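# Slide the sliding door fully open safely

## Task

Push or pull the sliding door until it reaches its fully open end and stays there without the robot holding it. The coffee table must still be standing upright afterwards. The door must never be slammed, whether opening or closing. The robot must not topple over or be left leaning.

## Robot and tools

Robot: LinearBot, an omnidirectional base with a column about 1.75 m high. A carriage moves 1.0 m along the column (lift_m) and carries two identical six-joint arms, left and right, each ending in a two-finger gripper. Arm bases sit about 0.57 m + lift_m above the floor; carriage parts hang about 0.15 m lower. A hand can reach 0.78 m from its shoulder but only about 0.38 m below its arm base. A hand is roughly 0.16 m long and 0.1 m wide (0.14 m when open). Parked joints 1 to 6 are 0, 0.05, 0.05, 1.45, 0, 0; parked, the robot is about 0.95 m wide and 0.7 m long. Cameras: carriage_camera (fixed, forward, tilted about 20 degrees down), left_wrist_camera and right_wrist_camera (looking past the fingertips). The wheels are strong (7 N m). A loose object may occasionally get a brief shove from outside.

Frames: the base frame has its origin on the floor below the base centre, x forward, y left, z up. left_hand and right_hand are reported in it as the midpoint between the finger pads; quat_wxyz maps base axes to hand axes (hand z along the fingers, fingers open along hand y; straight-up hand with joints 1, 5, 6 at 0 gives 1, 0, 0, 0). Hand readings can be off, more so at long reach. base_odometry is relative to the base frame at scene start and counts wheel turns only, so slip shows as travel; heading is positive leftward, -3.142 to 3.142.

execute_actions: arguments actions (a list holding one action, or empty to just get state and images) and cameras (list of carriage_camera, left_wrist_camera, right_wrist_camera or all; omitted, null or all gives every camera; [] gives none). An action may have base, joints, or both, starting together. base takes exactly one relative move from the base's current position: translate_m (metres, forward positive, -2 to 2), strafe_m (metres, left positive, -2 to 2) or rotate_rad (radians, counter-clockwise positive, -6.3 to 6.3). joints is a single dictionary for both arms, keyed by joint name, with absolute targets: lift_m 0 to 1 m; for each side (left_ and right_ prefixes) joint1_rad -2.617 to 3.054 (vertical-axis swing, 0 forward, positive left), joint2_rad 0 to 3.141 (shoulder: 0 upper arm back and level, 1.57 vertical, 3.14 forward and level), joint3_rad 0 to 3.141 (elbow: 0 folded, 3.14 straight), joint4_rad -1.57 to 1.57 (wrist pitch, positive lifts fingertips), joint5_rad -1.57 to 1.57 (wrist yaw, positive turns fingertips right, opposite to joint1), joint6_rad -2.094 to 2.094 (roll, positive clockwise seen from forearm), gripper_m 0 to 0.093 (pad gap in metres). Tolerances for done: lift 0.004, joint1/5/6 0.02, joint2/3 0.055, joint4 0.04, gripper 0.004. A single action runs at most 15 s. Omitted joints or base may keep pushing toward an earlier target without showing it. Unknown keys or out-of-range numbers reject the whole call with no motion. If a result reports a stop, any further execute_actions, wait or finished_scene calls in the same reply are skipped.

wait: seconds (0 to 10); nothing new is commanded; returns state and images. zoom_image: camera plus region [x0, y0, x1, y1] in pixels of that camera's latest full image, top-left origin, at most 504 by 504. finished_scene: scene number; ends the scene irreversibly and reports success, so call it only when the door is fully open and settled by itself.

Result lines: base_status and joint_status tell how each commanded motion ended. done for the base means the wheels turned the full amount, slip included; a 1-2 mm move may stop early yet say done. off_target: stopped away from target and maybe still pushing. contact_stop or time_out: target dropped, holding where it stopped. joint command not followed (usually with a cause line): a self-collision check refused that arm's targets; the gripper part still runs; those joints show not_followed and the robot may retry them on later actions. Clear it by first moving only the refused arm well away from the other, then the other arm in a later action. on_its_own lists uncommanded behaviour; held at is the target held, not the actual position. motor_effort gives percent of maximum per motor (bracket = peak in the last action), with fixed bias and noise; drive_wheels clearly above its free-move level at rest means the base is pressing on something; lift effort rising means load. Joint torques follow joint_positions order and include offsets and friction. Motor temperatures are listed per arm in joint order.

Contact: the base halts with contact_stop when wheels strain or an arm joint is deflected, but often late, and arms are not monitored during turns or usually when an arm joint is commanded too; the base can roll about 0.3 m after an arm touches something. Arms and grippers have no contact stop: a blocked arm keeps pushing and snaps to target when freed. After being stopped by an obstacle, back off about 0.2 m along the way you came (or turn back), repeat if still pressed; a retry may be needed. The column can hit a table edge the base passed under; reversing into such an edge can tip the robot.

Avoid: slamming the door (move it slowly, in short steps), knocking the coffee table, arms striking or pressing each other hard (can end the run), ARM HIT events, and tipping, which is likeliest with a high carriage, outstretched arms, loads, pulling, or abrupt stops; only images reveal a lean. Gripper pads give roughly 45-60 N. A level hand sags 10-17 cm under 1 kg. Outstretched arms heat quickly, even while idle; MOTOR HOT appears from 75 °C, at 90 °C that arm halts for 10 s, at 100 °C it goes limp and falls (OVER-TEMPERATURE FAULT; resend targets reported as limit_stop_at_motor_heat). Park arms when not needed. Shorter robot motion is better.

Each tool is called after ">>>" as name([rows], argument=value, ...), one row to a line, values as JSON.

## Session

>>> execute_actions(actions=[])

Scene clock: 0.00 s.
Joint torques (N m, as the arm reports them, + toward a larger angle): no reading
Motor temperatures (°C, as the motors report them): left_arm=[27 30 27 31 27 30] | right_arm=[29 26 28 27 27 29]
base_odometry: x=+0.000 y=+0.000 heading=+0.000 (m, m, rad; odometry frame)
base_status: not commanded
joint_positions: lift_m=+0.298 left_joint1_rad=-0.012 left_joint2_rad=+0.042 left_joint3_rad=+0.021 left_joint4_rad=+1.439 left_joint5_rad=+0.013 left_joint6_rad=-0.009 left_gripper_m=+0.094 right_joint1_rad=-0.001 right_joint2_rad=+0.038 right_joint3_rad=+0.044 right_joint4_rad=+1.420 right_joint5_rad=-0.036 right_joint6_rad=+0.001 right_gripper_m=+0.094
joint_status: not commanded
motor_effort: lift_m=+22 drive_wheels=-2 (%)
left_hand: x=+0.3169 y=+0.3259 z=+1.3192 quat_wxyz=(+0.997, +0.006, +0.076, -0.011) (m; base frame)
right_hand: x=+0.3135 y=-0.3224 z=+1.3249 quat_wxyz=(+0.997, -0.018, +0.072, +0.001) (m; base frame)
pictures: carriage_camera, left_wrist_camera, right_wrist_camera
Images, in order (width x height): carriage_camera 504x504, left_wrist_camera 504x504, right_wrist_camera 504x504.

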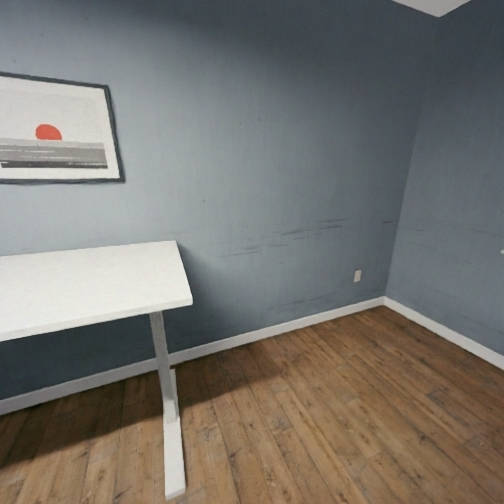

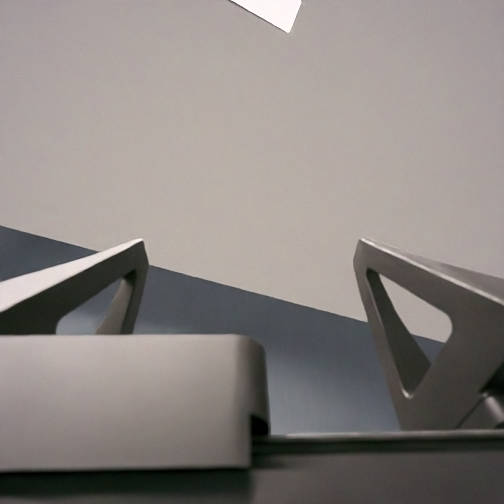

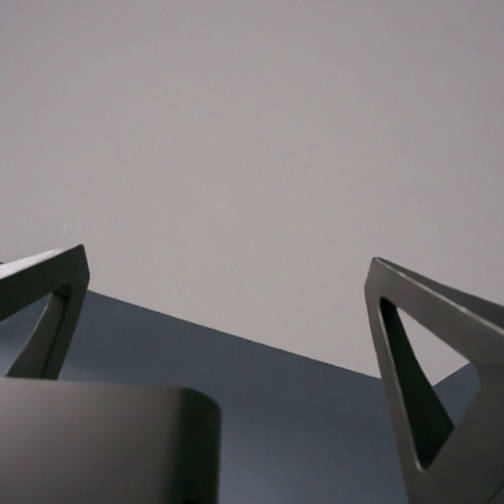

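>>> execute_actions([
  {"base":{"rotate_rad":-1.5}},
], cameras=["carriage_camera"])

>>> execute_actions([
  {"base":{"rotate_rad":-1.2}},
], cameras=["carriage_camera"])

>>> execute_actions([
  {"base":{"rotate_rad":-1.2}},
], cameras=["carriage_camera"])

Scene clock: 5.00 s.
Joint torques (N m, as the arm reports them, + toward a larger angle): left_arm=[ 0.04  3.71  5.73 -0.02  0.09 -0.01] | right_arm=[-0.22  3.76  5.81 -0.06 -0.03  0.02]
Motor temperatures (°C, as the motors report them): left_arm=[27 30 27 31 27 30] | right_arm=[29 27 28 27 27 29]
base_odometry: x=+0.000 y=+0.000 heading=-1.500 (m, m, rad; odometry frame)
base_status: done
joint_positions: lift_m=+0.298 left_joint1_rad=-0.012 left_joint2_rad=+0.042 left_joint3_rad=+0.021 left_joint4_rad=+1.439 left_joint5_rad=+0.013 left_joint6_rad=-0.009 left_gripper_m=+0.094 right_joint1_rad=-0.001 right_joint2_rad=+0.038 right_joint3_rad=+0.044 right_joint4_rad=+1.420 right_joint5_rad=-0.036 right_joint6_rad=+0.001 right_gripper_m=+0.094
joint_status: not commanded
motor_effort: lift_m=+22(22) drive_wheels=+4(12) (%)
left_hand: x=+0.3169 y=+0.3259 z=+1.3192 quat_wxyz=(+0.997, +0.006, +0.076, -0.011) (m; base frame)
right_hand: x=+0.3136 y=-0.3224 z=+1.3249 quat_wxyz=(+0.997, -0.018, +0.073, +0.001) (m; base frame)
pictures: carriage_camera
Images, in order (width x height): carriage_camera 504x504.

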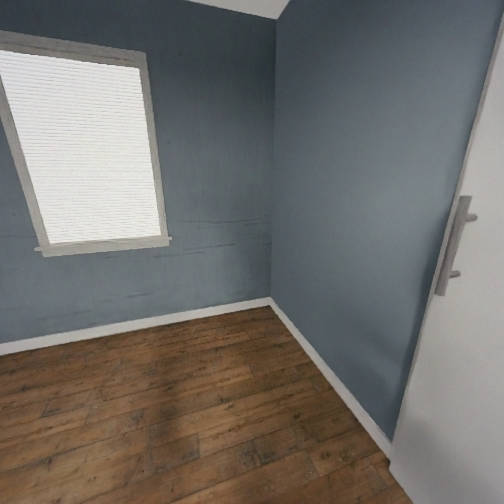

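Scene clock: 7.73 s.
Joint torques (N m, as the arm reports them, + toward a larger angle): left_arm=[ 0.07  3.66  5.59 -0.01  0.07  0.06] | right_arm=[-0.21  3.62  5.81 -0.04 -0.05  0.  ]
Motor temperatures (°C, as the motors report them): left_arm=[27 30 27 31 27 30] | right_arm=[29 27 29 27 27 29]
base_odometry: x=+0.000 y=+0.000 heading=-2.700 (m, m, rad; odometry frame)
base_status: done
joint_positions: lift_m=+0.298 left_joint1_rad=-0.012 left_joint2_rad=+0.042 left_joint3_rad=+0.021 left_joint4_rad=+1.439 left_joint5_rad=+0.013 left_joint6_rad=-0.009 left_gripper_m=+0.094 right_joint1_rad=-0.001 right_joint2_rad=+0.038 right_joint3_rad=+0.044 right_joint4_rad=+1.420 right_joint5_rad=-0.036 right_joint6_rad=+0.001 right_gripper_m=+0.094
joint_status: not commanded
motor_effort: lift_m=+22(22) drive_wheels=+4(12) (%)
left_hand: x=+0.3170 y=+0.3259 z=+1.3192 quat_wxyz=(+0.997, +0.006, +0.076, -0.011) (m; base frame)
right_hand: x=+0.3135 y=-0.3224 z=+1.3249 quat_wxyz=(+0.997, -0.018, +0.072, +0.001) (m; base frame)
pictures: carriage_camera
Images, in order (width x height): carriage_camera 504x504.

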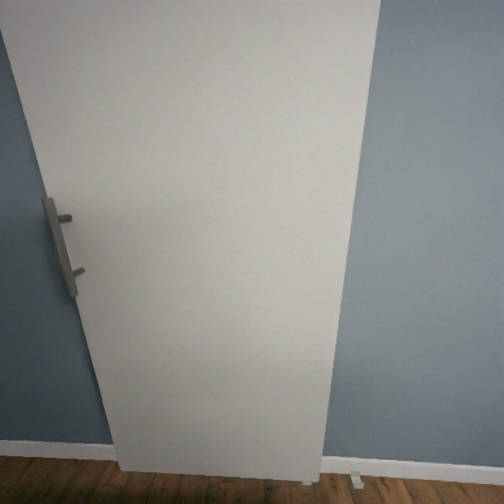

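Scene clock: 10.47 s.
Joint torques (N m, as the arm reports them, + toward a larger angle): left_arm=[-0.04  3.79  5.86 -0.04  0.08  0.01] | right_arm=[-0.26  3.72  5.87 -0.05 -0.07  0.  ]
Motor temperatures (°C, as the motors report them): left_arm=[27 31 28 31 27 30] | right_arm=[29 27 29 27 27 29]
base_odometry: x=+0.000 y=+0.000 heading=+2.384 (m, m, rad; odometry frame)
base_status: done
joint_positions: lift_m=+0.298 left_joint1_rad=-0.012 left_joint2_rad=+0.042 left_joint3_rad=+0.021 left_joint4_rad=+1.439 left_joint5_rad=+0.013 left_joint6_rad=-0.009 left_gripper_m=+0.094 right_joint1_rad=-0.001 right_joint2_rad=+0.038 right_joint3_rad=+0.044 right_joint4_rad=+1.420 right_joint5_rad=-0.036 right_joint6_rad=+0.001 right_gripper_m=+0.094
joint_status: not commanded
motor_effort: lift_m=+22(22) drive_wheels=+4(12) (%)
left_hand: x=+0.3171 y=+0.3259 z=+1.3192 quat_wxyz=(+0.997, +0.006, +0.076, -0.011) (m; base frame)
right_hand: x=+0.3135 y=-0.3224 z=+1.3249 quat_wxyz=(+0.997, -0.018, +0.072, +0.001) (m; base frame)
pictures: carriage_camera
Images, in order (width x height): carriage_camera 504x504.

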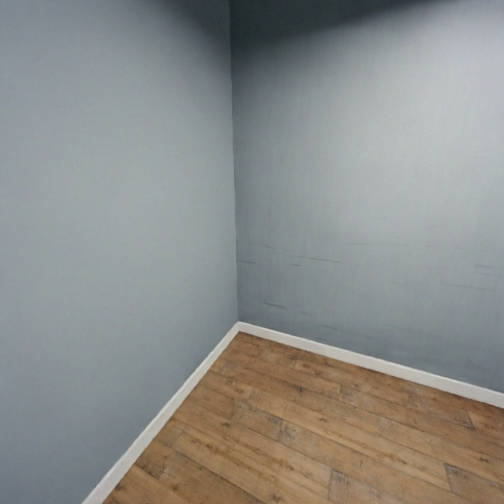

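>>> execute_actions([
  {"base":{"rotate_rad":1.13},"joints":{"lift_m":0.3}},
], cameras=["carriage_camera"])

>>> execute_actions([
  {"base":{"strafe_m":0.4},"joints":{"left_joint2_rad":1.2,"left_joint3_rad":0.9,"left_joint4_rad":0.3,"left_gripper_m":0.0}},
])

Scene clock: 19.50 s.
Joint torques (N m, as the arm reports them, + toward a larger angle): left_arm=[-0.05  3.58  5.79 -0.03  0.08  0.  ] | right_arm=[-0.17  3.71  5.77 -0.03 -0.05  0.02]
Motor temperatures (°C, as the motors report them): left_arm=[27 31 28 31 27 30] | right_arm=[29 27 30 27 27 29]
base_odometry: x=+0.000 y=+0.000 heading=-2.770 (m, m, rad; odometry frame)
base_status: done
joint_positions: lift_m=+0.300 left_joint1_rad=-0.012 left_joint2_rad=+0.042 left_joint3_rad=+0.021 left_joint4_rad=+1.438 left_joint5_rad=+0.013 left_joint6_rad=-0.009 left_gripper_m=+0.094 right_joint1_rad=-0.001 right_joint2_rad=+0.038 right_joint3_rad=+0.044 right_joint4_rad=+1.420 right_joint5_rad=-0.036 right_joint6_rad=+0.001 right_gripper_m=+0.094
joint_status: all done
motor_effort: lift_m=+23(29) drive_wheels=+5(11) (%)
left_hand: x=+0.3173 y=+0.3259 z=+1.3211 quat_wxyz=(+0.997, +0.006, +0.077, -0.011) (m; base frame)
right_hand: x=+0.3135 y=-0.3224 z=+1.3268 quat_wxyz=(+0.997, -0.018, +0.072, +0.001) (m; base frame)
pictures: carriage_camera
Images, in order (width x height): carriage_camera 504x504.

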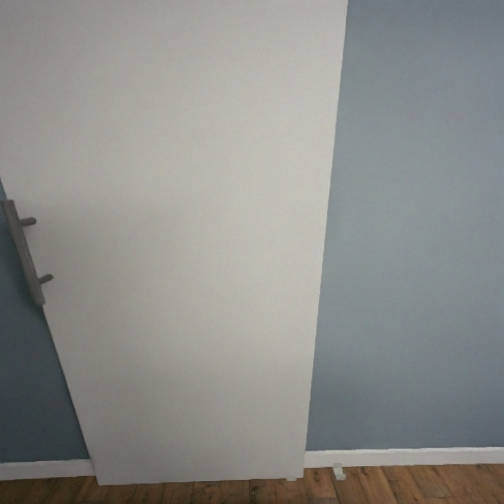

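Scene clock: 22.30 s.
Joint torques (N m, as the arm reports them, + toward a larger angle): left_arm=[-0.04 -3.36  8.8   2.56  0.09  0.02] | right_arm=[-0.22  3.61  5.9  -0.07 -0.05  0.01]
Motor temperatures (°C, as the motors report them): left_arm=[27 31 29 31 27 30] | right_arm=[29 28 30 27 27 29]
base_odometry: x=+0.146 y=-0.373 heading=-2.769 (m, m, rad; odometry frame)
base_status: done
joint_positions: lift_m=+0.300 left_joint1_rad=-0.012 left_joint2_rad=+1.192 left_joint3_rad=+0.888 left_joint4_rad=+0.308 left_joint5_rad=+0.012 left_joint6_rad=-0.009 left_gripper_m=+0.000 right_joint1_rad=-0.001 right_joint2_rad=+0.038 right_joint3_rad=+0.044 right_joint4_rad=+1.420 right_joint5_rad=-0.036 right_joint6_rad=+0.001 right_gripper_m=+0.094
joint_status: all done
motor_effort: lift_m=+23(23) drive_wheels=-5(14) (%)
left_hand: x=+0.6971 y=+0.3212 z=+1.2423 quat_wxyz=(+0.708, +0.005, +0.706, -0.012) (m; base frame)
right_hand: x=+0.3135 y=-0.3225 z=+1.3268 quat_wxyz=(+0.997, -0.018, +0.072, +0.001) (m; base frame)
pictures: carriage_camera, left_wrist_camera, right_wrist_camera
Images, in order (width x height): carriage_camera 504x504, left_wrist_camera 504x504, right_wrist_camera 504x504.

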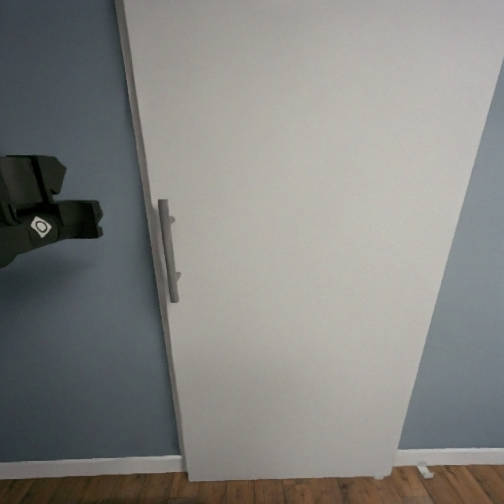

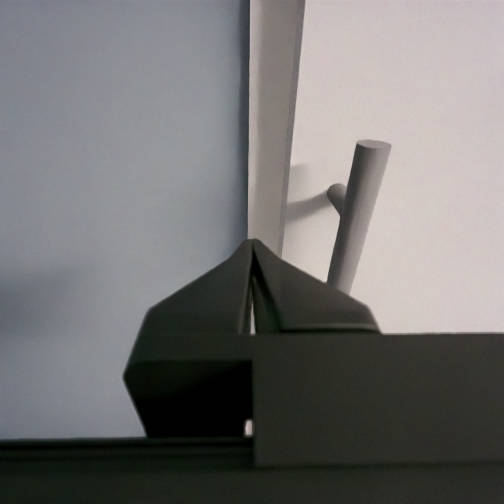

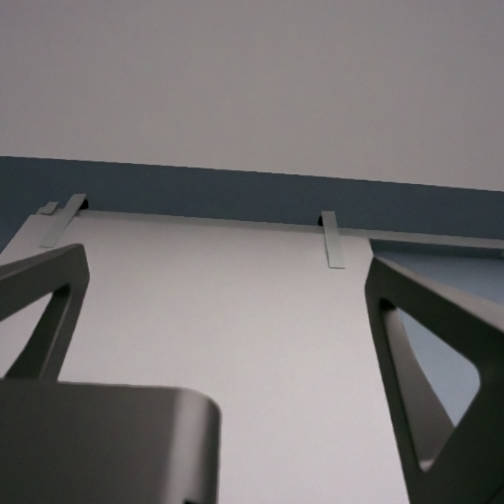

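>>> execute_actions([
  {"base":{"translate_m":0.1},"joints":{"lift_m":0.16}},
], cameras=["carriage_camera","left_wrist_camera"])

Scene clock: 26.50 s.
Joint torques (N m, as the arm reports them, + toward a larger angle): left_arm=[ 0.17 -3.52  8.36  2.6   0.06  0.02] | right_arm=[-0.27  3.68  5.81 -0.04 -0.05  0.01]
Motor temperatures (°C, as the motors report them): left_arm=[27 31 29 32 27 30] | right_arm=[29 28 30 27 27 29]
base_odometry: x=+0.053 y=-0.409 heading=-2.768 (m, m, rad; odometry frame)
base_status: done
joint_positions: lift_m=+0.160 left_joint1_rad=-0.012 left_joint2_rad=+1.192 left_joint3_rad=+0.898 left_joint4_rad=+0.307 left_joint5_rad=+0.012 left_joint6_rad=-0.009 left_gripper_m=+0.000 right_joint1_rad=-0.001 right_joint2_rad=+0.038 right_joint3_rad=+0.044 right_joint4_rad=+1.419 right_joint5_rad=-0.036 right_joint6_rad=+0.001 right_gripper_m=+0.094
joint_status: all done
motor_effort: lift_m=+20(21) drive_wheels=-4(11) (%)
left_hand: x=+0.6973 y=+0.3212 z=+1.1074 quat_wxyz=(+0.711, +0.005, +0.703, -0.012) (m; base frame)
right_hand: x=+0.3137 y=-0.3224 z=+1.1872 quat_wxyz=(+0.997, -0.018, +0.073, +0.001) (m; base frame)
pictures: carriage_camera, left_wrist_camera
Images, in order (width x height): carriage_camera 504x504, left_wrist_camera 504x504.

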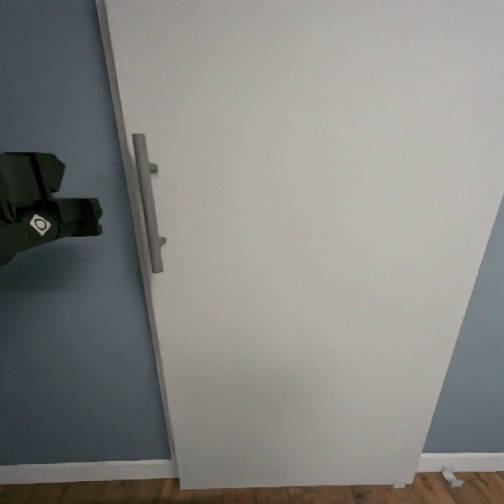

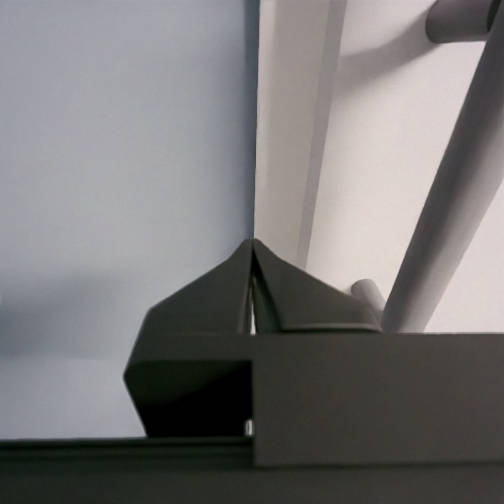

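>>> execute_actions([
  {"base":{"translate_m":0.06}},
], cameras=["left_wrist_camera"])

>>> execute_actions([
  {"base":{"strafe_m":-0.12}},
], cameras=["carriage_camera","left_wrist_camera"])

Scene clock: 30.53 s.
Joint torques (N m, as the arm reports them, + toward a larger angle): left_arm=[ 0.04 -3.48  8.17  2.63  0.08  0.01] | right_arm=[-0.18  3.65  5.87 -0.01 -0.06 -0.01]
Motor temperatures (°C, as the motors report them): left_arm=[27 31 30 33 27 30] | right_arm=[29 28 31 27 27 29]
base_odometry: x=-0.003 y=-0.431 heading=-2.768 (m, m, rad; odometry frame)
base_status: done
joint_positions: lift_m=+0.160 left_joint1_rad=-0.012 left_joint2_rad=+1.192 left_joint3_rad=+0.898 left_joint4_rad=+0.307 left_joint5_rad=+0.012 left_joint6_rad=-0.009 left_gripper_m=+0.000 right_joint1_rad=-0.001 right_joint2_rad=+0.038 right_joint3_rad=+0.044 right_joint4_rad=+1.418 right_joint5_rad=-0.036 right_joint6_rad=+0.001 right_gripper_m=+0.094
joint_status: not commanded
motor_effort: lift_m=+20(20) drive_wheels=+4(11) (%)
left_hand: x=+0.6973 y=+0.3212 z=+1.1075 quat_wxyz=(+0.711, +0.005, +0.703, -0.012) (m; base frame)
right_hand: x=+0.3139 y=-0.3224 z=+1.1872 quat_wxyz=(+0.997, -0.018, +0.073, +0.001) (m; base frame)
pictures: left_wrist_camera
Images, in order (width x height): left_wrist_camera 504x504.

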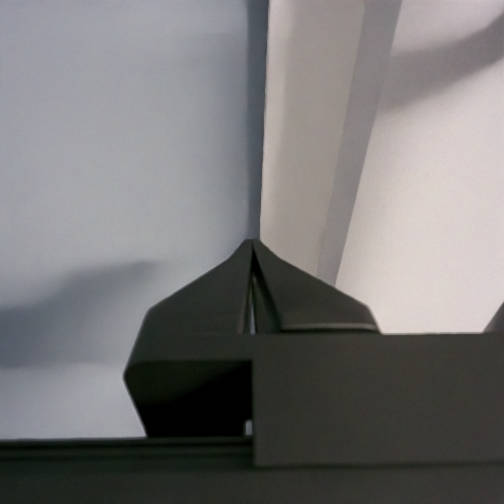

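Scene clock: 32.33 s.
Joint torques (N m, as the arm reports them, + toward a larger angle): left_arm=[-1.23 -3.56  8.2   2.63  0.07 -0.08] | right_arm=[-0.13  3.67  5.91 -0.04 -0.06  0.  ]
Motor temperatures (°C, as the motors report them): left_arm=[27 31 30 34 27 30] | right_arm=[29 28 31 27 27 29]
base_odometry: x=-0.044 y=-0.329 heading=-2.767 (m, m, rad; odometry frame)
base_status: strafe_m contact_stop (by the wheels' count: -0.110 of -0.120)
joint_positions: lift_m=+0.160 left_joint1_rad=+0.000 left_joint2_rad=+1.192 left_joint3_rad=+0.898 left_joint4_rad=+0.307 left_joint5_rad=+0.006 left_joint6_rad=-0.004 left_gripper_m=+0.000 right_joint1_rad=-0.001 right_joint2_rad=+0.038 right_joint3_rad=+0.044 right_joint4_rad=+1.418 right_joint5_rad=-0.035 right_joint6_rad=+0.001 right_gripper_m=+0.094
joint_status: not commanded
motor_effort: lift_m=+20(20) drive_wheels=+1(11) (%)
left_hand: x=+0.6973 y=+0.3275 z=+1.1074 quat_wxyz=(+0.711, +0.001, +0.703, -0.004) (m; base frame)
right_hand: x=+0.3139 y=-0.3226 z=+1.1872 quat_wxyz=(+0.997, -0.017, +0.073, +0.001) (m; base frame)
pictures: carriage_camera, left_wrist_camera
Images, in order (width x height): carriage_camera 504x504, left_wrist_camera 504x504.

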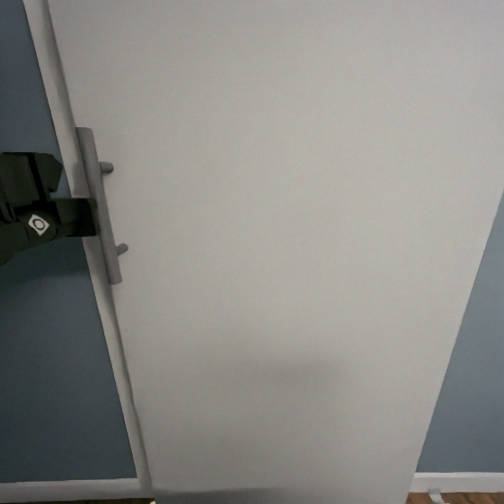

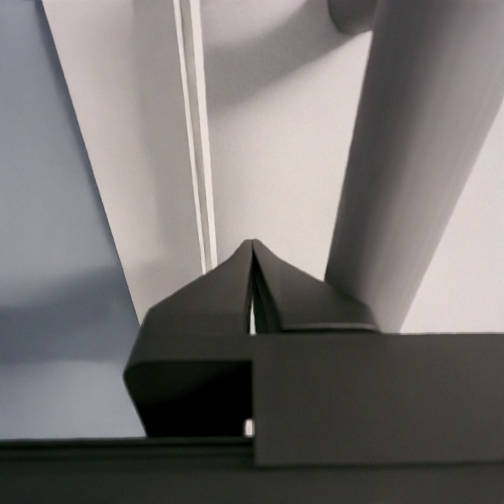

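>>> execute_actions([
  {"base":{"strafe_m":-0.15},"joints":{"left_joint1_rad":-0.012}},
], cameras=["carriage_camera","left_wrist_camera"])

Scene clock: 35.27 s.
Joint torques (N m, as the arm reports them, + toward a larger angle): left_arm=[-1.01 -3.45  8.11  2.57  0.19 -0.01] | right_arm=[-0.21  3.65  5.83 -0.04 -0.05  0.  ]
Motor temperatures (°C, as the motors report them): left_arm=[27 31 31 34 27 30] | right_arm=[29 28 31 27 27 29]
base_odometry: x=-0.060 y=-0.290 heading=-2.767 (m, m, rad; odometry frame)
base_status: strafe_m contact_stop (by the wheels' count: -0.042 of -0.150)
joint_positions: lift_m=+0.160 left_joint1_rad=+0.000 left_joint2_rad=+1.192 left_joint3_rad=+0.898 left_joint4_rad=+0.305 left_joint5_rad=+0.006 left_joint6_rad=-0.004 left_gripper_m=+0.000 right_joint1_rad=-0.001 right_joint2_rad=+0.038 right_joint3_rad=+0.044 right_joint4_rad=+1.419 right_joint5_rad=-0.034 right_joint6_rad=+0.001 right_gripper_m=+0.094
joint_status: all done
motor_effort: lift_m=+20(20) drive_wheels=+1(13) (%)
left_hand: x=+0.6973 y=+0.3276 z=+1.1071 quat_wxyz=(+0.711, +0.001, +0.703, -0.003) (m; base frame)
right_hand: x=+0.3138 y=-0.3228 z=+1.1872 quat_wxyz=(+0.997, -0.017, +0.073, +0.001) (m; base frame)
pictures: carriage_camera, left_wrist_camera
Images, in order (width x height): carriage_camera 504x504, left_wrist_camera 504x504.

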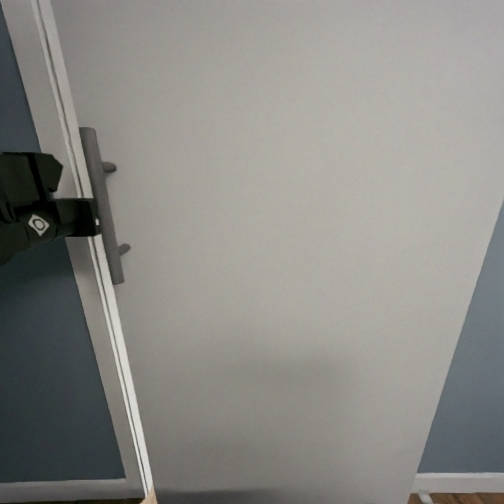

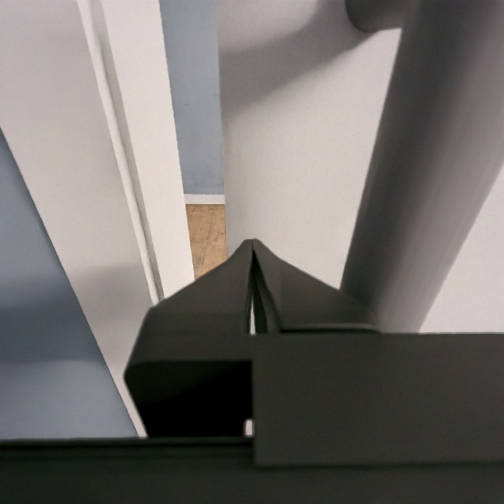

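>>> execute_actions([
  {"base":{"strafe_m":-0.3},"joints":{"left_joint1_rad":-0.06}},
], cameras=["carriage_camera"])

>>> execute_actions([
  {"base":{"strafe_m":-0.3},"joints":{"left_joint1_rad":-0.06}},
], cameras=["carriage_camera"])

Scene clock: 40.57 s.
Joint torques (N m, as the arm reports them, + toward a larger angle): left_arm=[-0.95 -3.87  8.25  2.64  0.11 -0.08] | right_arm=[-0.21  3.68  5.81 -0.05 -0.07  0.  ]
Motor temperatures (°C, as the motors report them): left_arm=[27 32 31 35 28 30] | right_arm=[29 28 31 27 27 29]
base_odometry: x=-0.170 y=-0.011 heading=-2.767 (m, m, rad; odometry frame)
base_status: done
joint_positions: lift_m=+0.160 left_joint1_rad=-0.051 left_joint2_rad=+1.192 left_joint3_rad=+0.898 left_joint4_rad=+0.304 left_joint5_rad=+0.008 left_joint6_rad=-0.004 left_gripper_m=+0.000 right_joint1_rad=-0.001 right_joint2_rad=+0.038 right_joint3_rad=+0.044 right_joint4_rad=+1.419 right_joint5_rad=-0.034 right_joint6_rad=+0.001 right_gripper_m=+0.094
joint_status: all done
motor_effort: lift_m=+20(20) drive_wheels=-1(12) (%)
left_hand: x=+0.6967 y=+0.3058 z=+1.1067 quat_wxyz=(+0.710, +0.019, +0.703, -0.022) (m; base frame)
right_hand: x=+0.3138 y=-0.3227 z=+1.1872 quat_wxyz=(+0.997, -0.017, +0.073, +0.001) (m; base frame)
pictures: carriage_camera
Images, in order (width x height): carriage_camera 504x504.

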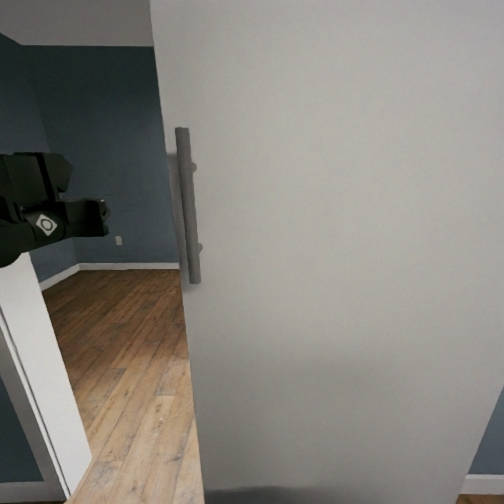

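Scene clock: 43.23 s.
Joint torques (N m, as the arm reports them, + toward a larger angle): left_arm=[-0.78 -3.56  8.12  2.67  0.16 -0.04] | right_arm=[-0.19  3.67  5.84 -0.03 -0.09 -0.01]
Motor temperatures (°C, as the motors report them): left_arm=[27 32 32 35 28 30] | right_arm=[29 28 31 27 27 29]
base_odometry: x=-0.279 y=+0.265 heading=-2.766 (m, m, rad; odometry frame)
base_status: strafe_m contact_stop (by the wheels' count: -0.296 of -0.300)
joint_positions: lift_m=+0.160 left_joint1_rad=-0.049 left_joint2_rad=+1.192 left_joint3_rad=+0.898 left_joint4_rad=+0.304 left_joint5_rad=+0.006 left_joint6_rad=-0.004 left_gripper_m=+0.000 right_joint1_rad=-0.001 right_joint2_rad=+0.038 right_joint3_rad=+0.044 right_joint4_rad=+1.419 right_joint5_rad=-0.034 right_joint6_rad=+0.001 right_gripper_m=+0.094
joint_status: all done
motor_effort: lift_m=+20(20) drive_wheels=-1(9) (%)
left_hand: x=+0.6968 y=+0.3071 z=+1.1068 quat_wxyz=(+0.710, +0.018, +0.703, -0.021) (m; base frame)
right_hand: x=+0.3138 y=-0.3227 z=+1.1872 quat_wxyz=(+0.997, -0.017, +0.073, +0.001) (m; base frame)
pictures: carriage_camera
Images, in order (width x height): carriage_camera 504x504.

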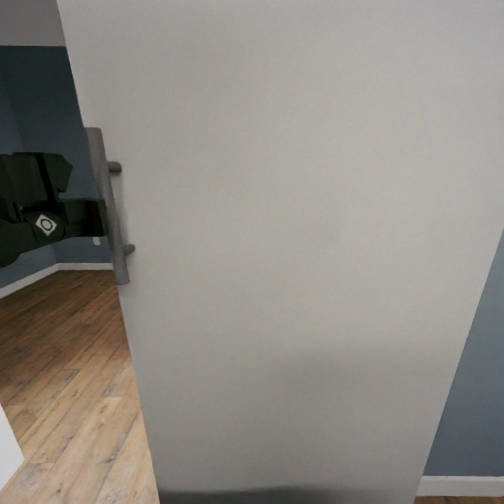

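>>> execute_actions([
  {"base":{"translate_m":-0.09},"joints":{"left_joint1_rad":-0.012}},
], cameras=[])

>>> execute_actions([
  {"base":{"strafe_m":-0.04},"joints":{"left_gripper_m":0.09}},
])

Scene clock: 47.03 s.
Joint torques (N m, as the arm reports them, + toward a larger angle): left_arm=[ 0.67 -3.59  7.92  2.61  0.12 -0.04] | right_arm=[-0.16  3.61  5.74 -0.04 -0.06  0.02]
Motor temperatures (°C, as the motors report them): left_arm=[27 32 32 36 28 30] | right_arm=[29 28 31 27 27 29]
base_odometry: x=-0.195 y=+0.298 heading=-2.766 (m, m, rad; odometry frame)
base_status: done
joint_positions: lift_m=+0.160 left_joint1_rad=-0.020 left_joint2_rad=+1.192 left_joint3_rad=+0.898 left_joint4_rad=+0.305 left_joint5_rad=+0.010 left_joint6_rad=-0.004 left_gripper_m=+0.000 right_joint1_rad=-0.001 right_joint2_rad=+0.038 right_joint3_rad=+0.044 right_joint4_rad=+1.420 right_joint5_rad=-0.034 right_joint6_rad=+0.001 right_gripper_m=+0.094
joint_status: all done
motor_effort: lift_m=+20(20) drive_wheels=-2(8) (%)
left_hand: x=+0.6972 y=+0.3186 z=+1.1071 quat_wxyz=(+0.711, +0.009, +0.703, -0.012) (m; base frame)
right_hand: x=+0.3135 y=-0.3227 z=+1.1872 quat_wxyz=(+0.997, -0.017, +0.072, +0.001) (m; base frame)
pictures: none
No camera images: the call's "cameras" was empty. Leave "cameras" out to get every camera's image.

Scene clock: 48.13 s.
Joint torques (N m, as the arm reports them, + toward a larger angle): left_arm=[ 0.7  -3.52  8.31  2.6   0.08 -0.08] | right_arm=[-0.27  3.55  5.9  -0.06 -0.06 -0.01]
Motor temperatures (°C, as the motors report them): left_arm=[27 32 32 36 28 30] | right_arm=[29 28 31 27 27 29]
base_odometry: x=-0.209 y=+0.335 heading=-2.767 (m, m, rad; odometry frame)
base_status: done
joint_positions: lift_m=+0.160 left_joint1_rad=-0.020 left_joint2_rad=+1.192 left_joint3_rad=+0.898 left_joint4_rad=+0.305 left_joint5_rad=+0.011 left_joint6_rad=-0.005 left_gripper_m=+0.090 right_joint1_rad=-0.001 right_joint2_rad=+0.038 right_joint3_rad=+0.044 right_joint4_rad=+1.420 right_joint5_rad=-0.034 right_joint6_rad=+0.001 right_gripper_m=+0.094
joint_status: all done
motor_effort: lift_m=+20(20) drive_wheels=-1(8) (%)
left_hand: x=+0.6972 y=+0.3185 z=+1.1071 quat_wxyz=(+0.711, +0.009, +0.703, -0.013) (m; base frame)
right_hand: x=+0.3135 y=-0.3227 z=+1.1872 quat_wxyz=(+0.997, -0.017, +0.072, +0.001) (m; base frame)
pictures: carriage_camera, left_wrist_camera, right_wrist_camera
Images, in order (width x height): carriage_camera 504x504, left_wrist_camera 504x504, right_wrist_camera 504x504.

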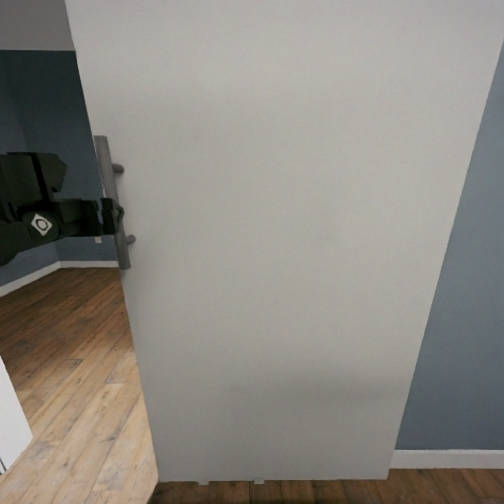

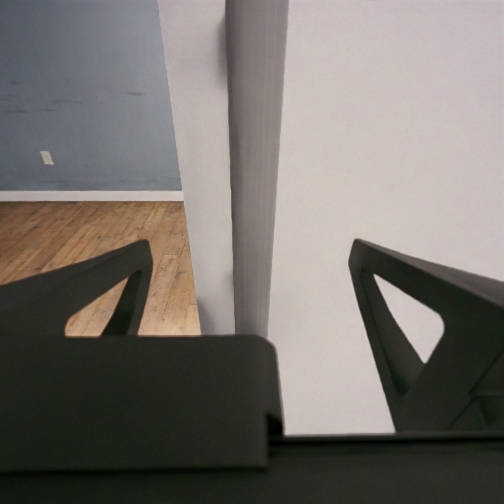

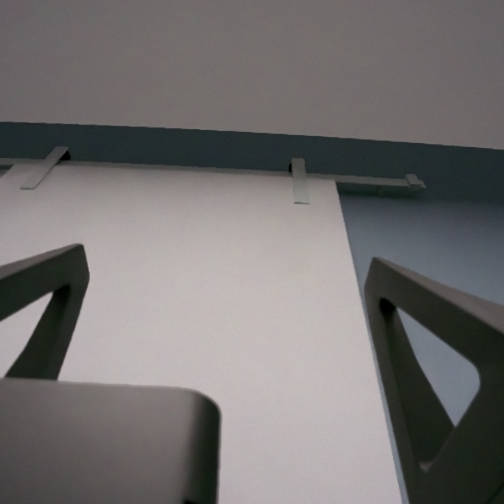

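>>> execute_actions([
  {"base":{"translate_m":0.055}},
], cameras=[])

>>> execute_actions([
  {"joints":{"left_gripper_m":0.0}},
], cameras=["left_wrist_camera"])

>>> execute_actions([
  {"base":{"strafe_m":-0.12},"joints":{"left_joint1_rad":-0.02}},
])

Scene clock: 51.57 s.
Joint torques (N m, as the arm reports them, + toward a larger angle): left_arm=[ 0.62 -3.59  8.41  2.59  0.11 -0.06] | right_arm=[-0.32  3.62  5.89 -0.04 -0.07  0.  ]
Motor temperatures (°C, as the motors report them): left_arm=[27 32 32 36 28 30] | right_arm=[29 28 32 27 27 29]
base_odometry: x=-0.261 y=+0.315 heading=-2.767 (m, m, rad; odometry frame)
base_status: done
joint_positions: lift_m=+0.160 left_joint1_rad=-0.020 left_joint2_rad=+1.192 left_joint3_rad=+0.898 left_joint4_rad=+0.307 left_joint5_rad=+0.011 left_joint6_rad=-0.005 left_gripper_m=+0.090 right_joint1_rad=-0.001 right_joint2_rad=+0.038 right_joint3_rad=+0.044 right_joint4_rad=+1.419 right_joint5_rad=-0.034 right_joint6_rad=+0.001 right_gripper_m=+0.094
joint_status: not commanded
motor_effort: lift_m=+20(20) drive_wheels=-4(10) (%)
left_hand: x=+0.6972 y=+0.3185 z=+1.1074 quat_wxyz=(+0.711, +0.009, +0.703, -0.013) (m; base frame)
right_hand: x=+0.3137 y=-0.3227 z=+1.1872 quat_wxyz=(+0.997, -0.017, +0.073, +0.001) (m; base frame)
pictures: none
No camera images: the call's "cameras" was empty. Leave "cameras" out to get every camera's image.

Scene clock: 52.27 s.
Joint torques (N m, as the arm reports them, + toward a larger angle): left_arm=[ 0.52 -3.43  8.22  2.59  0.07 -0.04] | right_arm=[-0.16  3.63  5.85 -0.03 -0.07  0.01]
Motor temperatures (°C, as the motors report them): left_arm=[27 32 32 36 27 30] | right_arm=[29 28 32 27 27 29]
base_odometry: x=-0.261 y=+0.315 heading=-2.767 (m, m, rad; odometry frame)
base_status: not commanded
joint_positions: lift_m=+0.160 left_joint1_rad=-0.020 left_joint2_rad=+1.192 left_joint3_rad=+0.898 left_joint4_rad=+0.307 left_joint5_rad=+0.015 left_joint6_rad=-0.005 left_gripper_m=+0.024 right_joint1_rad=-0.001 right_joint2_rad=+0.038 right_joint3_rad=+0.044 right_joint4_rad=+1.420 right_joint5_rad=-0.035 right_joint6_rad=+0.001 right_gripper_m=+0.094
joint_status: left_gripper_m off_target (ended at +0.024, target +0.000)
motor_effort: lift_m=+20(20) drive_wheels=+4(5) (%)
left_hand: x=+0.6972 y=+0.3177 z=+1.1074 quat_wxyz=(+0.711, +0.010, +0.703, -0.014) (m; base frame)
right_hand: x=+0.3136 y=-0.3227 z=+1.1872 quat_wxyz=(+0.997, -0.017, +0.073, +0.001) (m; base frame)
pictures: left_wrist_camera
Images, in order (width x height): left_wrist_camera 504x504.

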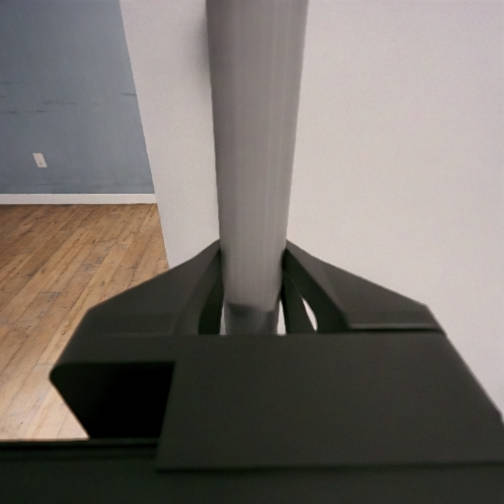

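Scene clock: 54.23 s.
Joint torques (N m, as the arm reports them, + toward a larger angle): left_arm=[ 1.09 -3.75  8.14  2.61  0.1  -0.06] | right_arm=[-0.24  3.69  5.85 -0.04 -0.1  -0.01]
Motor temperatures (°C, as the motors report them): left_arm=[27 32 33 36 28 30] | right_arm=[29 28 32 27 27 29]
base_odometry: x=-0.305 y=+0.427 heading=-2.767 (m, m, rad; odometry frame)
base_status: done
joint_positions: lift_m=+0.160 left_joint1_rad=-0.032 left_joint2_rad=+1.192 left_joint3_rad=+0.898 left_joint4_rad=+0.305 left_joint5_rad=+0.010 left_joint6_rad=-0.005 left_gripper_m=+0.024 right_joint1_rad=-0.001 right_joint2_rad=+0.038 right_joint3_rad=+0.044 right_joint4_rad=+1.420 right_joint5_rad=-0.035 right_joint6_rad=+0.001 right_gripper_m=+0.094
joint_status: all done
motor_effort: lift_m=+20(20) drive_wheels=-3(14) (%)
left_hand: x=+0.6971 y=+0.3135 z=+1.1071 quat_wxyz=(+0.711, +0.013, +0.703, -0.017) (m; base frame)
right_hand: x=+0.3136 y=-0.3227 z=+1.1872 quat_wxyz=(+0.997, -0.017, +0.073, +0.001) (m; base frame)
pictures: carriage_camera, left_wrist_camera, right_wrist_camera
Images, in order (width x height): carriage_camera 504x504, left_wrist_camera 504x504, right_wrist_camera 504x504.

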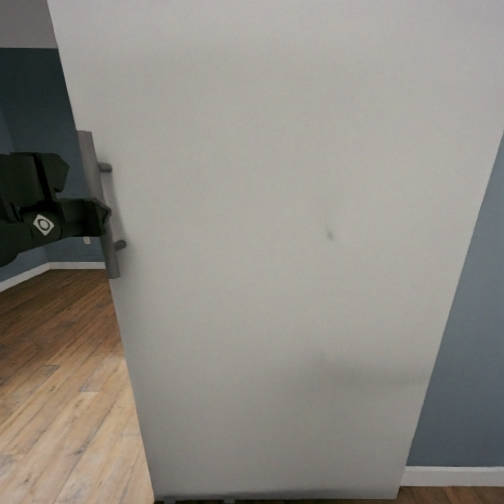

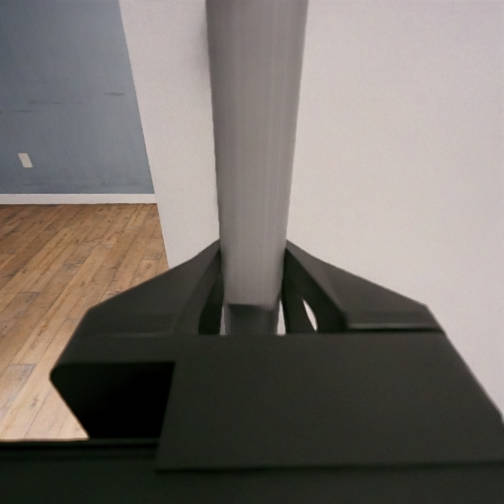

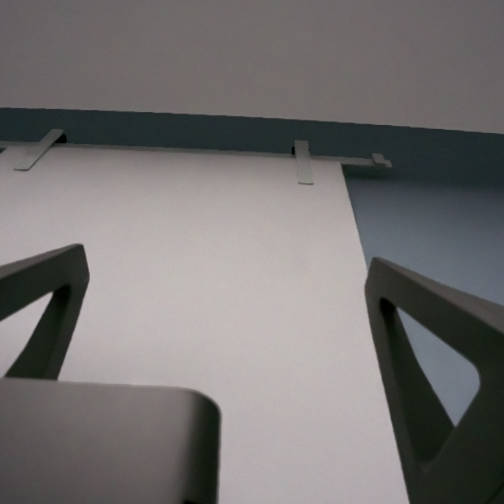

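>>> execute_actions([
  {"base":{"strafe_m":-0.1},"joints":{"left_joint1_rad":-0.02}},
], cameras=["right_wrist_camera"])

>>> execute_actions([
  {"base":{"strafe_m":-0.04},"joints":{"left_joint1_rad":-0.02}},
], cameras=["right_wrist_camera"])

Scene clock: 59.63 s.
Joint torques (N m, as the arm reports them, + toward a larger angle): left_arm=[ 1.08 -3.43  7.96  2.65  0.21 -0.06] | right_arm=[-0.13  3.67  5.85 -0.05 -0.07  0.  ]
Motor temperatures (°C, as the motors report them): left_arm=[27 32 33 37 28 30] | right_arm=[29 28 32 27 27 29]
base_odometry: x=-0.331 y=+0.493 heading=-2.766 (m, m, rad; odometry frame)
base_status: strafe_m contact_stop (by the wheels' count: -0.071 of -0.100)
joint_positions: lift_m=+0.160 left_joint1_rad=-0.032 left_joint2_rad=+1.192 left_joint3_rad=+0.898 left_joint4_rad=+0.306 left_joint5_rad=+0.001 left_joint6_rad=-0.005 left_gripper_m=+0.024 right_joint1_rad=-0.001 right_joint2_rad=+0.038 right_joint3_rad=+0.044 right_joint4_rad=+1.420 right_joint5_rad=-0.035 right_joint6_rad=+0.001 right_gripper_m=+0.094
joint_status: all done
motor_effort: lift_m=+20(20) drive_wheels=-2(15) (%)
left_hand: x=+0.6971 y=+0.3149 z=+1.1073 quat_wxyz=(+0.711, +0.010, +0.703, -0.013) (m; base frame)
right_hand: x=+0.3135 y=-0.3227 z=+1.1872 quat_wxyz=(+0.997, -0.017, +0.072, +0.001) (m; base frame)
pictures: right_wrist_camera
Images, in order (width x height): right_wrist_camera 504x504.

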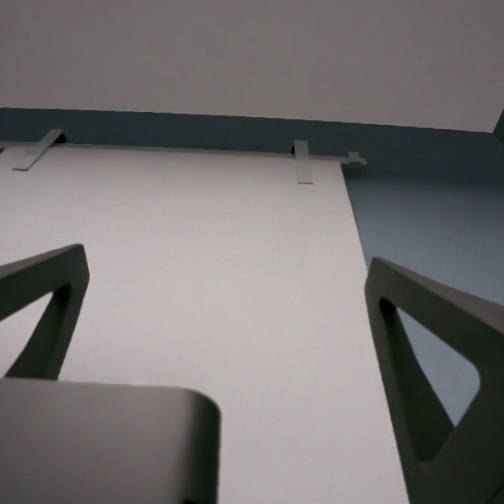

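not run: a stop came earlier in this reply.

Gap of about 45 px remains (roughly 0.1 m).

>>> execute_actions([
  {"base":{"strafe_m":-0.06},"joints":{"left_joint1_rad":-0.04}},
], cameras=["right_wrist_camera"])

>>> execute_actions([
  {"base":{"strafe_m":-0.04},"joints":{"left_joint1_rad":-0.04}},
], cameras=["right_wrist_camera"])

Scene clock: 63.90 s.
Joint torques (N m, as the arm reports them, + toward a larger angle): left_arm=[ 0.94 -3.55  8.19  2.58  0.22 -0.05] | right_arm=[-0.26  3.67  5.75 -0.05 -0.08  0.01]
Motor temperatures (°C, as the motors report them): left_arm=[27 32 33 37 28 30] | right_arm=[29 28 32 27 27 29]
base_odometry: x=-0.353 y=+0.549 heading=-2.766 (m, m, rad; odometry frame)
base_status: done
joint_positions: lift_m=+0.160 left_joint1_rad=-0.045 left_joint2_rad=+1.192 left_joint3_rad=+0.898 left_joint4_rad=+0.306 left_joint5_rad=+0.000 left_joint6_rad=-0.004 left_gripper_m=+0.024 right_joint1_rad=-0.001 right_joint2_rad=+0.038 right_joint3_rad=+0.044 right_joint4_rad=+1.420 right_joint5_rad=-0.035 right_joint6_rad=+0.001 right_gripper_m=+0.094
joint_status: all done
motor_effort: lift_m=+20(20) drive_wheels=-2(10) (%)
left_hand: x=+0.6969 y=+0.3097 z=+1.1073 quat_wxyz=(+0.711, +0.014, +0.703, -0.018) (m; base frame)
right_hand: x=+0.3135 y=-0.3227 z=+1.1872 quat_wxyz=(+0.997, -0.017, +0.072, +0.001) (m; base frame)
pictures: right_wrist_camera
Images, in order (width x height): right_wrist_camera 504x504.

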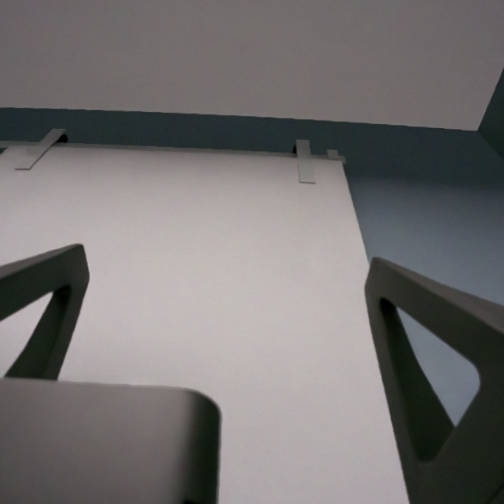

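Scene clock: 65.10 s.
Joint torques (N m, as the arm reports them, + toward a larger angle): left_arm=[-0.19 -3.7   8.26  2.63  0.33 -0.02] | right_arm=[-0.27  3.78  5.89 -0.05 -0.06 -0.01]
Motor temperatures (°C, as the motors report them): left_arm=[27 32 33 37 28 30] | right_arm=[29 28 32 27 27 29]
base_odometry: x=-0.368 y=+0.586 heading=-2.766 (m, m, rad; odometry frame)
base_status: done
joint_positions: lift_m=+0.160 left_joint1_rad=-0.038 left_joint2_rad=+1.192 left_joint3_rad=+0.898 left_joint4_rad=+0.307 left_joint5_rad=-0.010 left_joint6_rad=-0.004 left_gripper_m=+0.024 right_joint1_rad=-0.001 right_joint2_rad=+0.038 right_joint3_rad=+0.044 right_joint4_rad=+1.420 right_joint5_rad=-0.035 right_joint6_rad=+0.001 right_gripper_m=+0.094
joint_status: all done
motor_effort: lift_m=+20(20) drive_wheels=-2(10) (%)
left_hand: x=+0.6971 y=+0.3143 z=+1.1074 quat_wxyz=(+0.711, +0.008, +0.703, -0.012) (m; base frame)
right_hand: x=+0.3135 y=-0.3227 z=+1.1872 quat_wxyz=(+0.997, -0.017, +0.072, +0.001) (m; base frame)
pictures: right_wrist_camera
Images, in order (width x height): right_wrist_camera 504x504.

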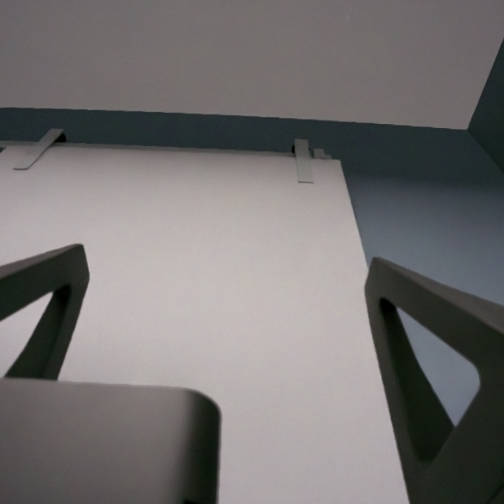

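>>> execute_actions([
  {"base":{"strafe_m":-0.035},"joints":{"left_joint1_rad":-0.04}},
], cameras=["right_wrist_camera"])

>>> execute_actions([
  {"base":{"strafe_m":-0.03},"joints":{"left_joint1_rad":-0.04}},
], cameras=["right_wrist_camera"])

Scene clock: 69.03 s.
Joint torques (N m, as the arm reports them, + toward a larger angle): left_arm=[-3.46 -3.88  8.1   2.52  0.99 -0.04] | right_arm=[-0.28  3.71  5.89 -0.08 -0.07  0.  ]
Motor temperatures (°C, as the motors report them): left_arm=[27 32 34 38 28 30] | right_arm=[29 29 32 27 27 29]
base_odometry: x=-0.381 y=+0.618 heading=-2.766 (m, m, rad; odometry frame)
base_status: strafe_m contact_stop (by the wheels' count: -0.035 of -0.035)
joint_positions: lift_m=+0.160 left_joint1_rad=-0.006 left_joint2_rad=+1.196 left_joint3_rad=+0.898 left_joint4_rad=+0.313 left_joint5_rad=-0.072 left_joint6_rad=-0.004 left_gripper_m=+0.024 right_joint1_rad=-0.001 right_joint2_rad=+0.038 right_joint3_rad=+0.044 right_joint4_rad=+1.420 right_joint5_rad=-0.035 right_joint6_rad=+0.001 right_gripper_m=+0.094
joint_status: left_joint1_rad off_target (ended at -0.005, target -0.040)
motor_effort: lift_m=+20(20) drive_wheels=+3(9) (%)
left_hand: x=+0.6978 y=+0.3387 z=+1.1073 quat_wxyz=(+0.712, -0.025, +0.701, +0.022) (m; base frame)
right_hand: x=+0.3135 y=-0.3227 z=+1.1872 quat_wxyz=(+0.997, -0.017, +0.072, +0.001) (m; base frame)
pictures: right_wrist_camera
Images, in order (width x height): right_wrist_camera 504x504.

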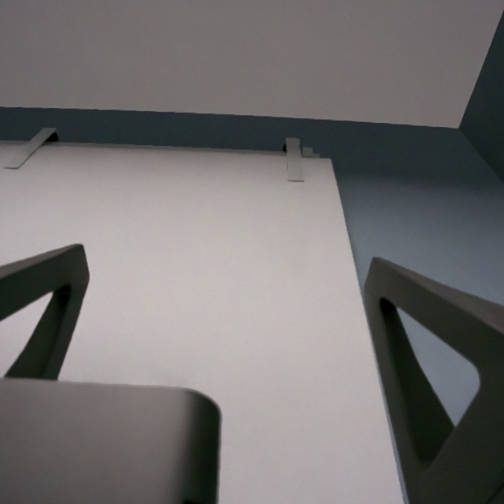

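not run: a stop came earlier in this reply.

At the stop. Release and back away.

>>> execute_actions([
  {"joints":{"left_gripper_m":0.09,"left_joint1_rad":-0.006}},
], cameras=[])

>>> execute_actions([
  {"base":{"translate_m":-0.15}},
])

Scene clock: 71.37 s.
Joint torques (N m, as the arm reports them, + toward a larger angle): left_arm=[-0.52 -3.89  7.99  2.52  0.19 -0.04] | right_arm=[-0.19  3.62  5.82 -0.04 -0.06  0.  ]
Motor temperatures (°C, as the motors report them): left_arm=[27 32 34 38 28 30] | right_arm=[29 29 32 27 27 29]
base_odometry: x=-0.381 y=+0.618 heading=-2.766 (m, m, rad; odometry frame)
base_status: not commanded
joint_positions: lift_m=+0.160 left_joint1_rad=+0.003 left_joint2_rad=+1.196 left_joint3_rad=+0.898 left_joint4_rad=+0.313 left_joint5_rad=+0.006 left_joint6_rad=-0.004 left_gripper_m=+0.090 right_joint1_rad=-0.001 right_joint2_rad=+0.038 right_joint3_rad=+0.044 right_joint4_rad=+1.420 right_joint5_rad=-0.035 right_joint6_rad=+0.001 right_gripper_m=+0.094
joint_status: all done
motor_effort: lift_m=+20(20) drive_wheels=+1(3) (%)
left_hand: x=+0.6982 y=+0.3290 z=+1.1073 quat_wxyz=(+0.712, -0.001, +0.702, -0.002) (m; base frame)
right_hand: x=+0.3135 y=-0.3227 z=+1.1872 quat_wxyz=(+0.997, -0.017, +0.072, +0.001) (m; base frame)
pictures: none
No camera images: the call's "cameras" was empty. Leave "cameras" out to get every camera's image.

Scene clock: 73.20 s.
Joint torques (N m, as the arm reports them, + toward a larger angle): left_arm=[-0.87 -3.61  8.13  2.47  0.13  0.01] | right_arm=[-0.18  3.65  5.87 -0.04 -0.06  0.  ]
Motor temperatures (°C, as the motors report them): left_arm=[27 32 34 38 28 30] | right_arm=[29 29 32 27 27 29]
base_odometry: x=-0.242 y=+0.673 heading=-2.766 (m, m, rad; odometry frame)
base_status: done
joint_positions: lift_m=+0.160 left_joint1_rad=+0.003 left_joint2_rad=+1.196 left_joint3_rad=+0.898 left_joint4_rad=+0.313 left_joint5_rad=+0.007 left_joint6_rad=-0.004 left_gripper_m=+0.090 right_joint1_rad=-0.001 right_joint2_rad=+0.038 right_joint3_rad=+0.044 right_joint4_rad=+1.420 right_joint5_rad=-0.035 right_joint6_rad=+0.001 right_gripper_m=+0.094
joint_status: not commanded
motor_effort: lift_m=+20(20) drive_wheels=-2(8) (%)
left_hand: x=+0.6982 y=+0.3287 z=+1.1073 quat_wxyz=(+0.712, +0.000, +0.702, -0.003) (m; base frame)
right_hand: x=+0.3135 y=-0.3227 z=+1.1872 quat_wxyz=(+0.997, -0.017, +0.072, +0.001) (m; base frame)
pictures: carriage_camera, left_wrist_camera, right_wrist_camera
Images, in order (width x height): carriage_camera 504x504, left_wrist_camera 504x504, right_wrist_camera 504x504.

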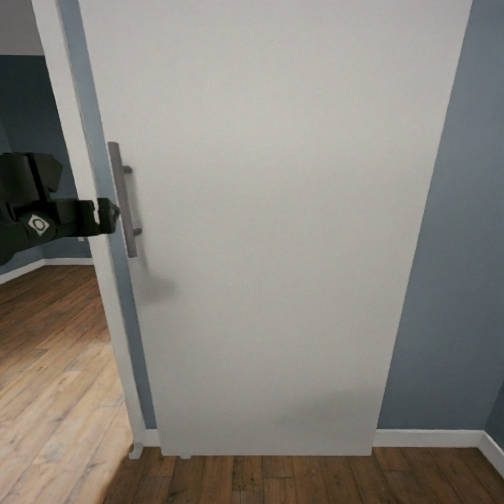

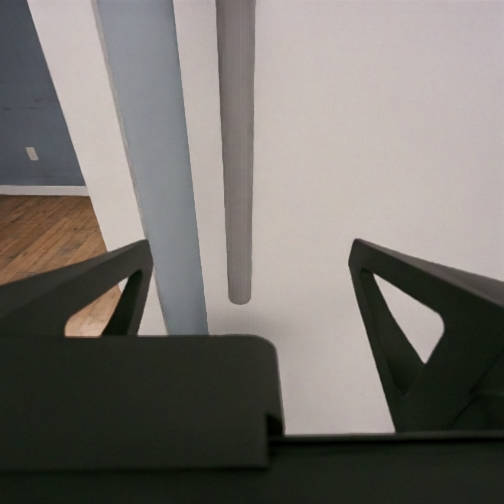

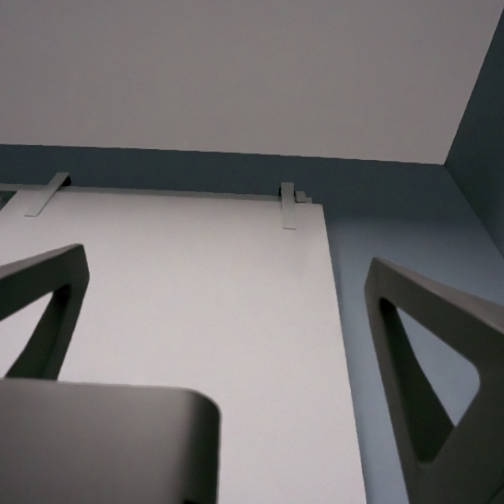

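>>> zoom_image(camera="right_wrist_camera", region=[250,160,350,240])

Region (250, 160, 350, 240) of right_wrist_camera's 504x504 image, scaled by 5.040, with more detail than that image has; it fills the top 403 rows of this view, and the rest is white.

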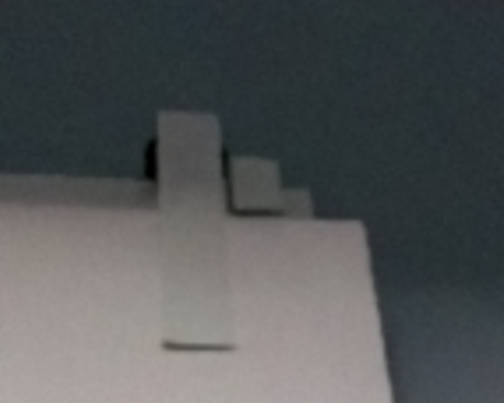

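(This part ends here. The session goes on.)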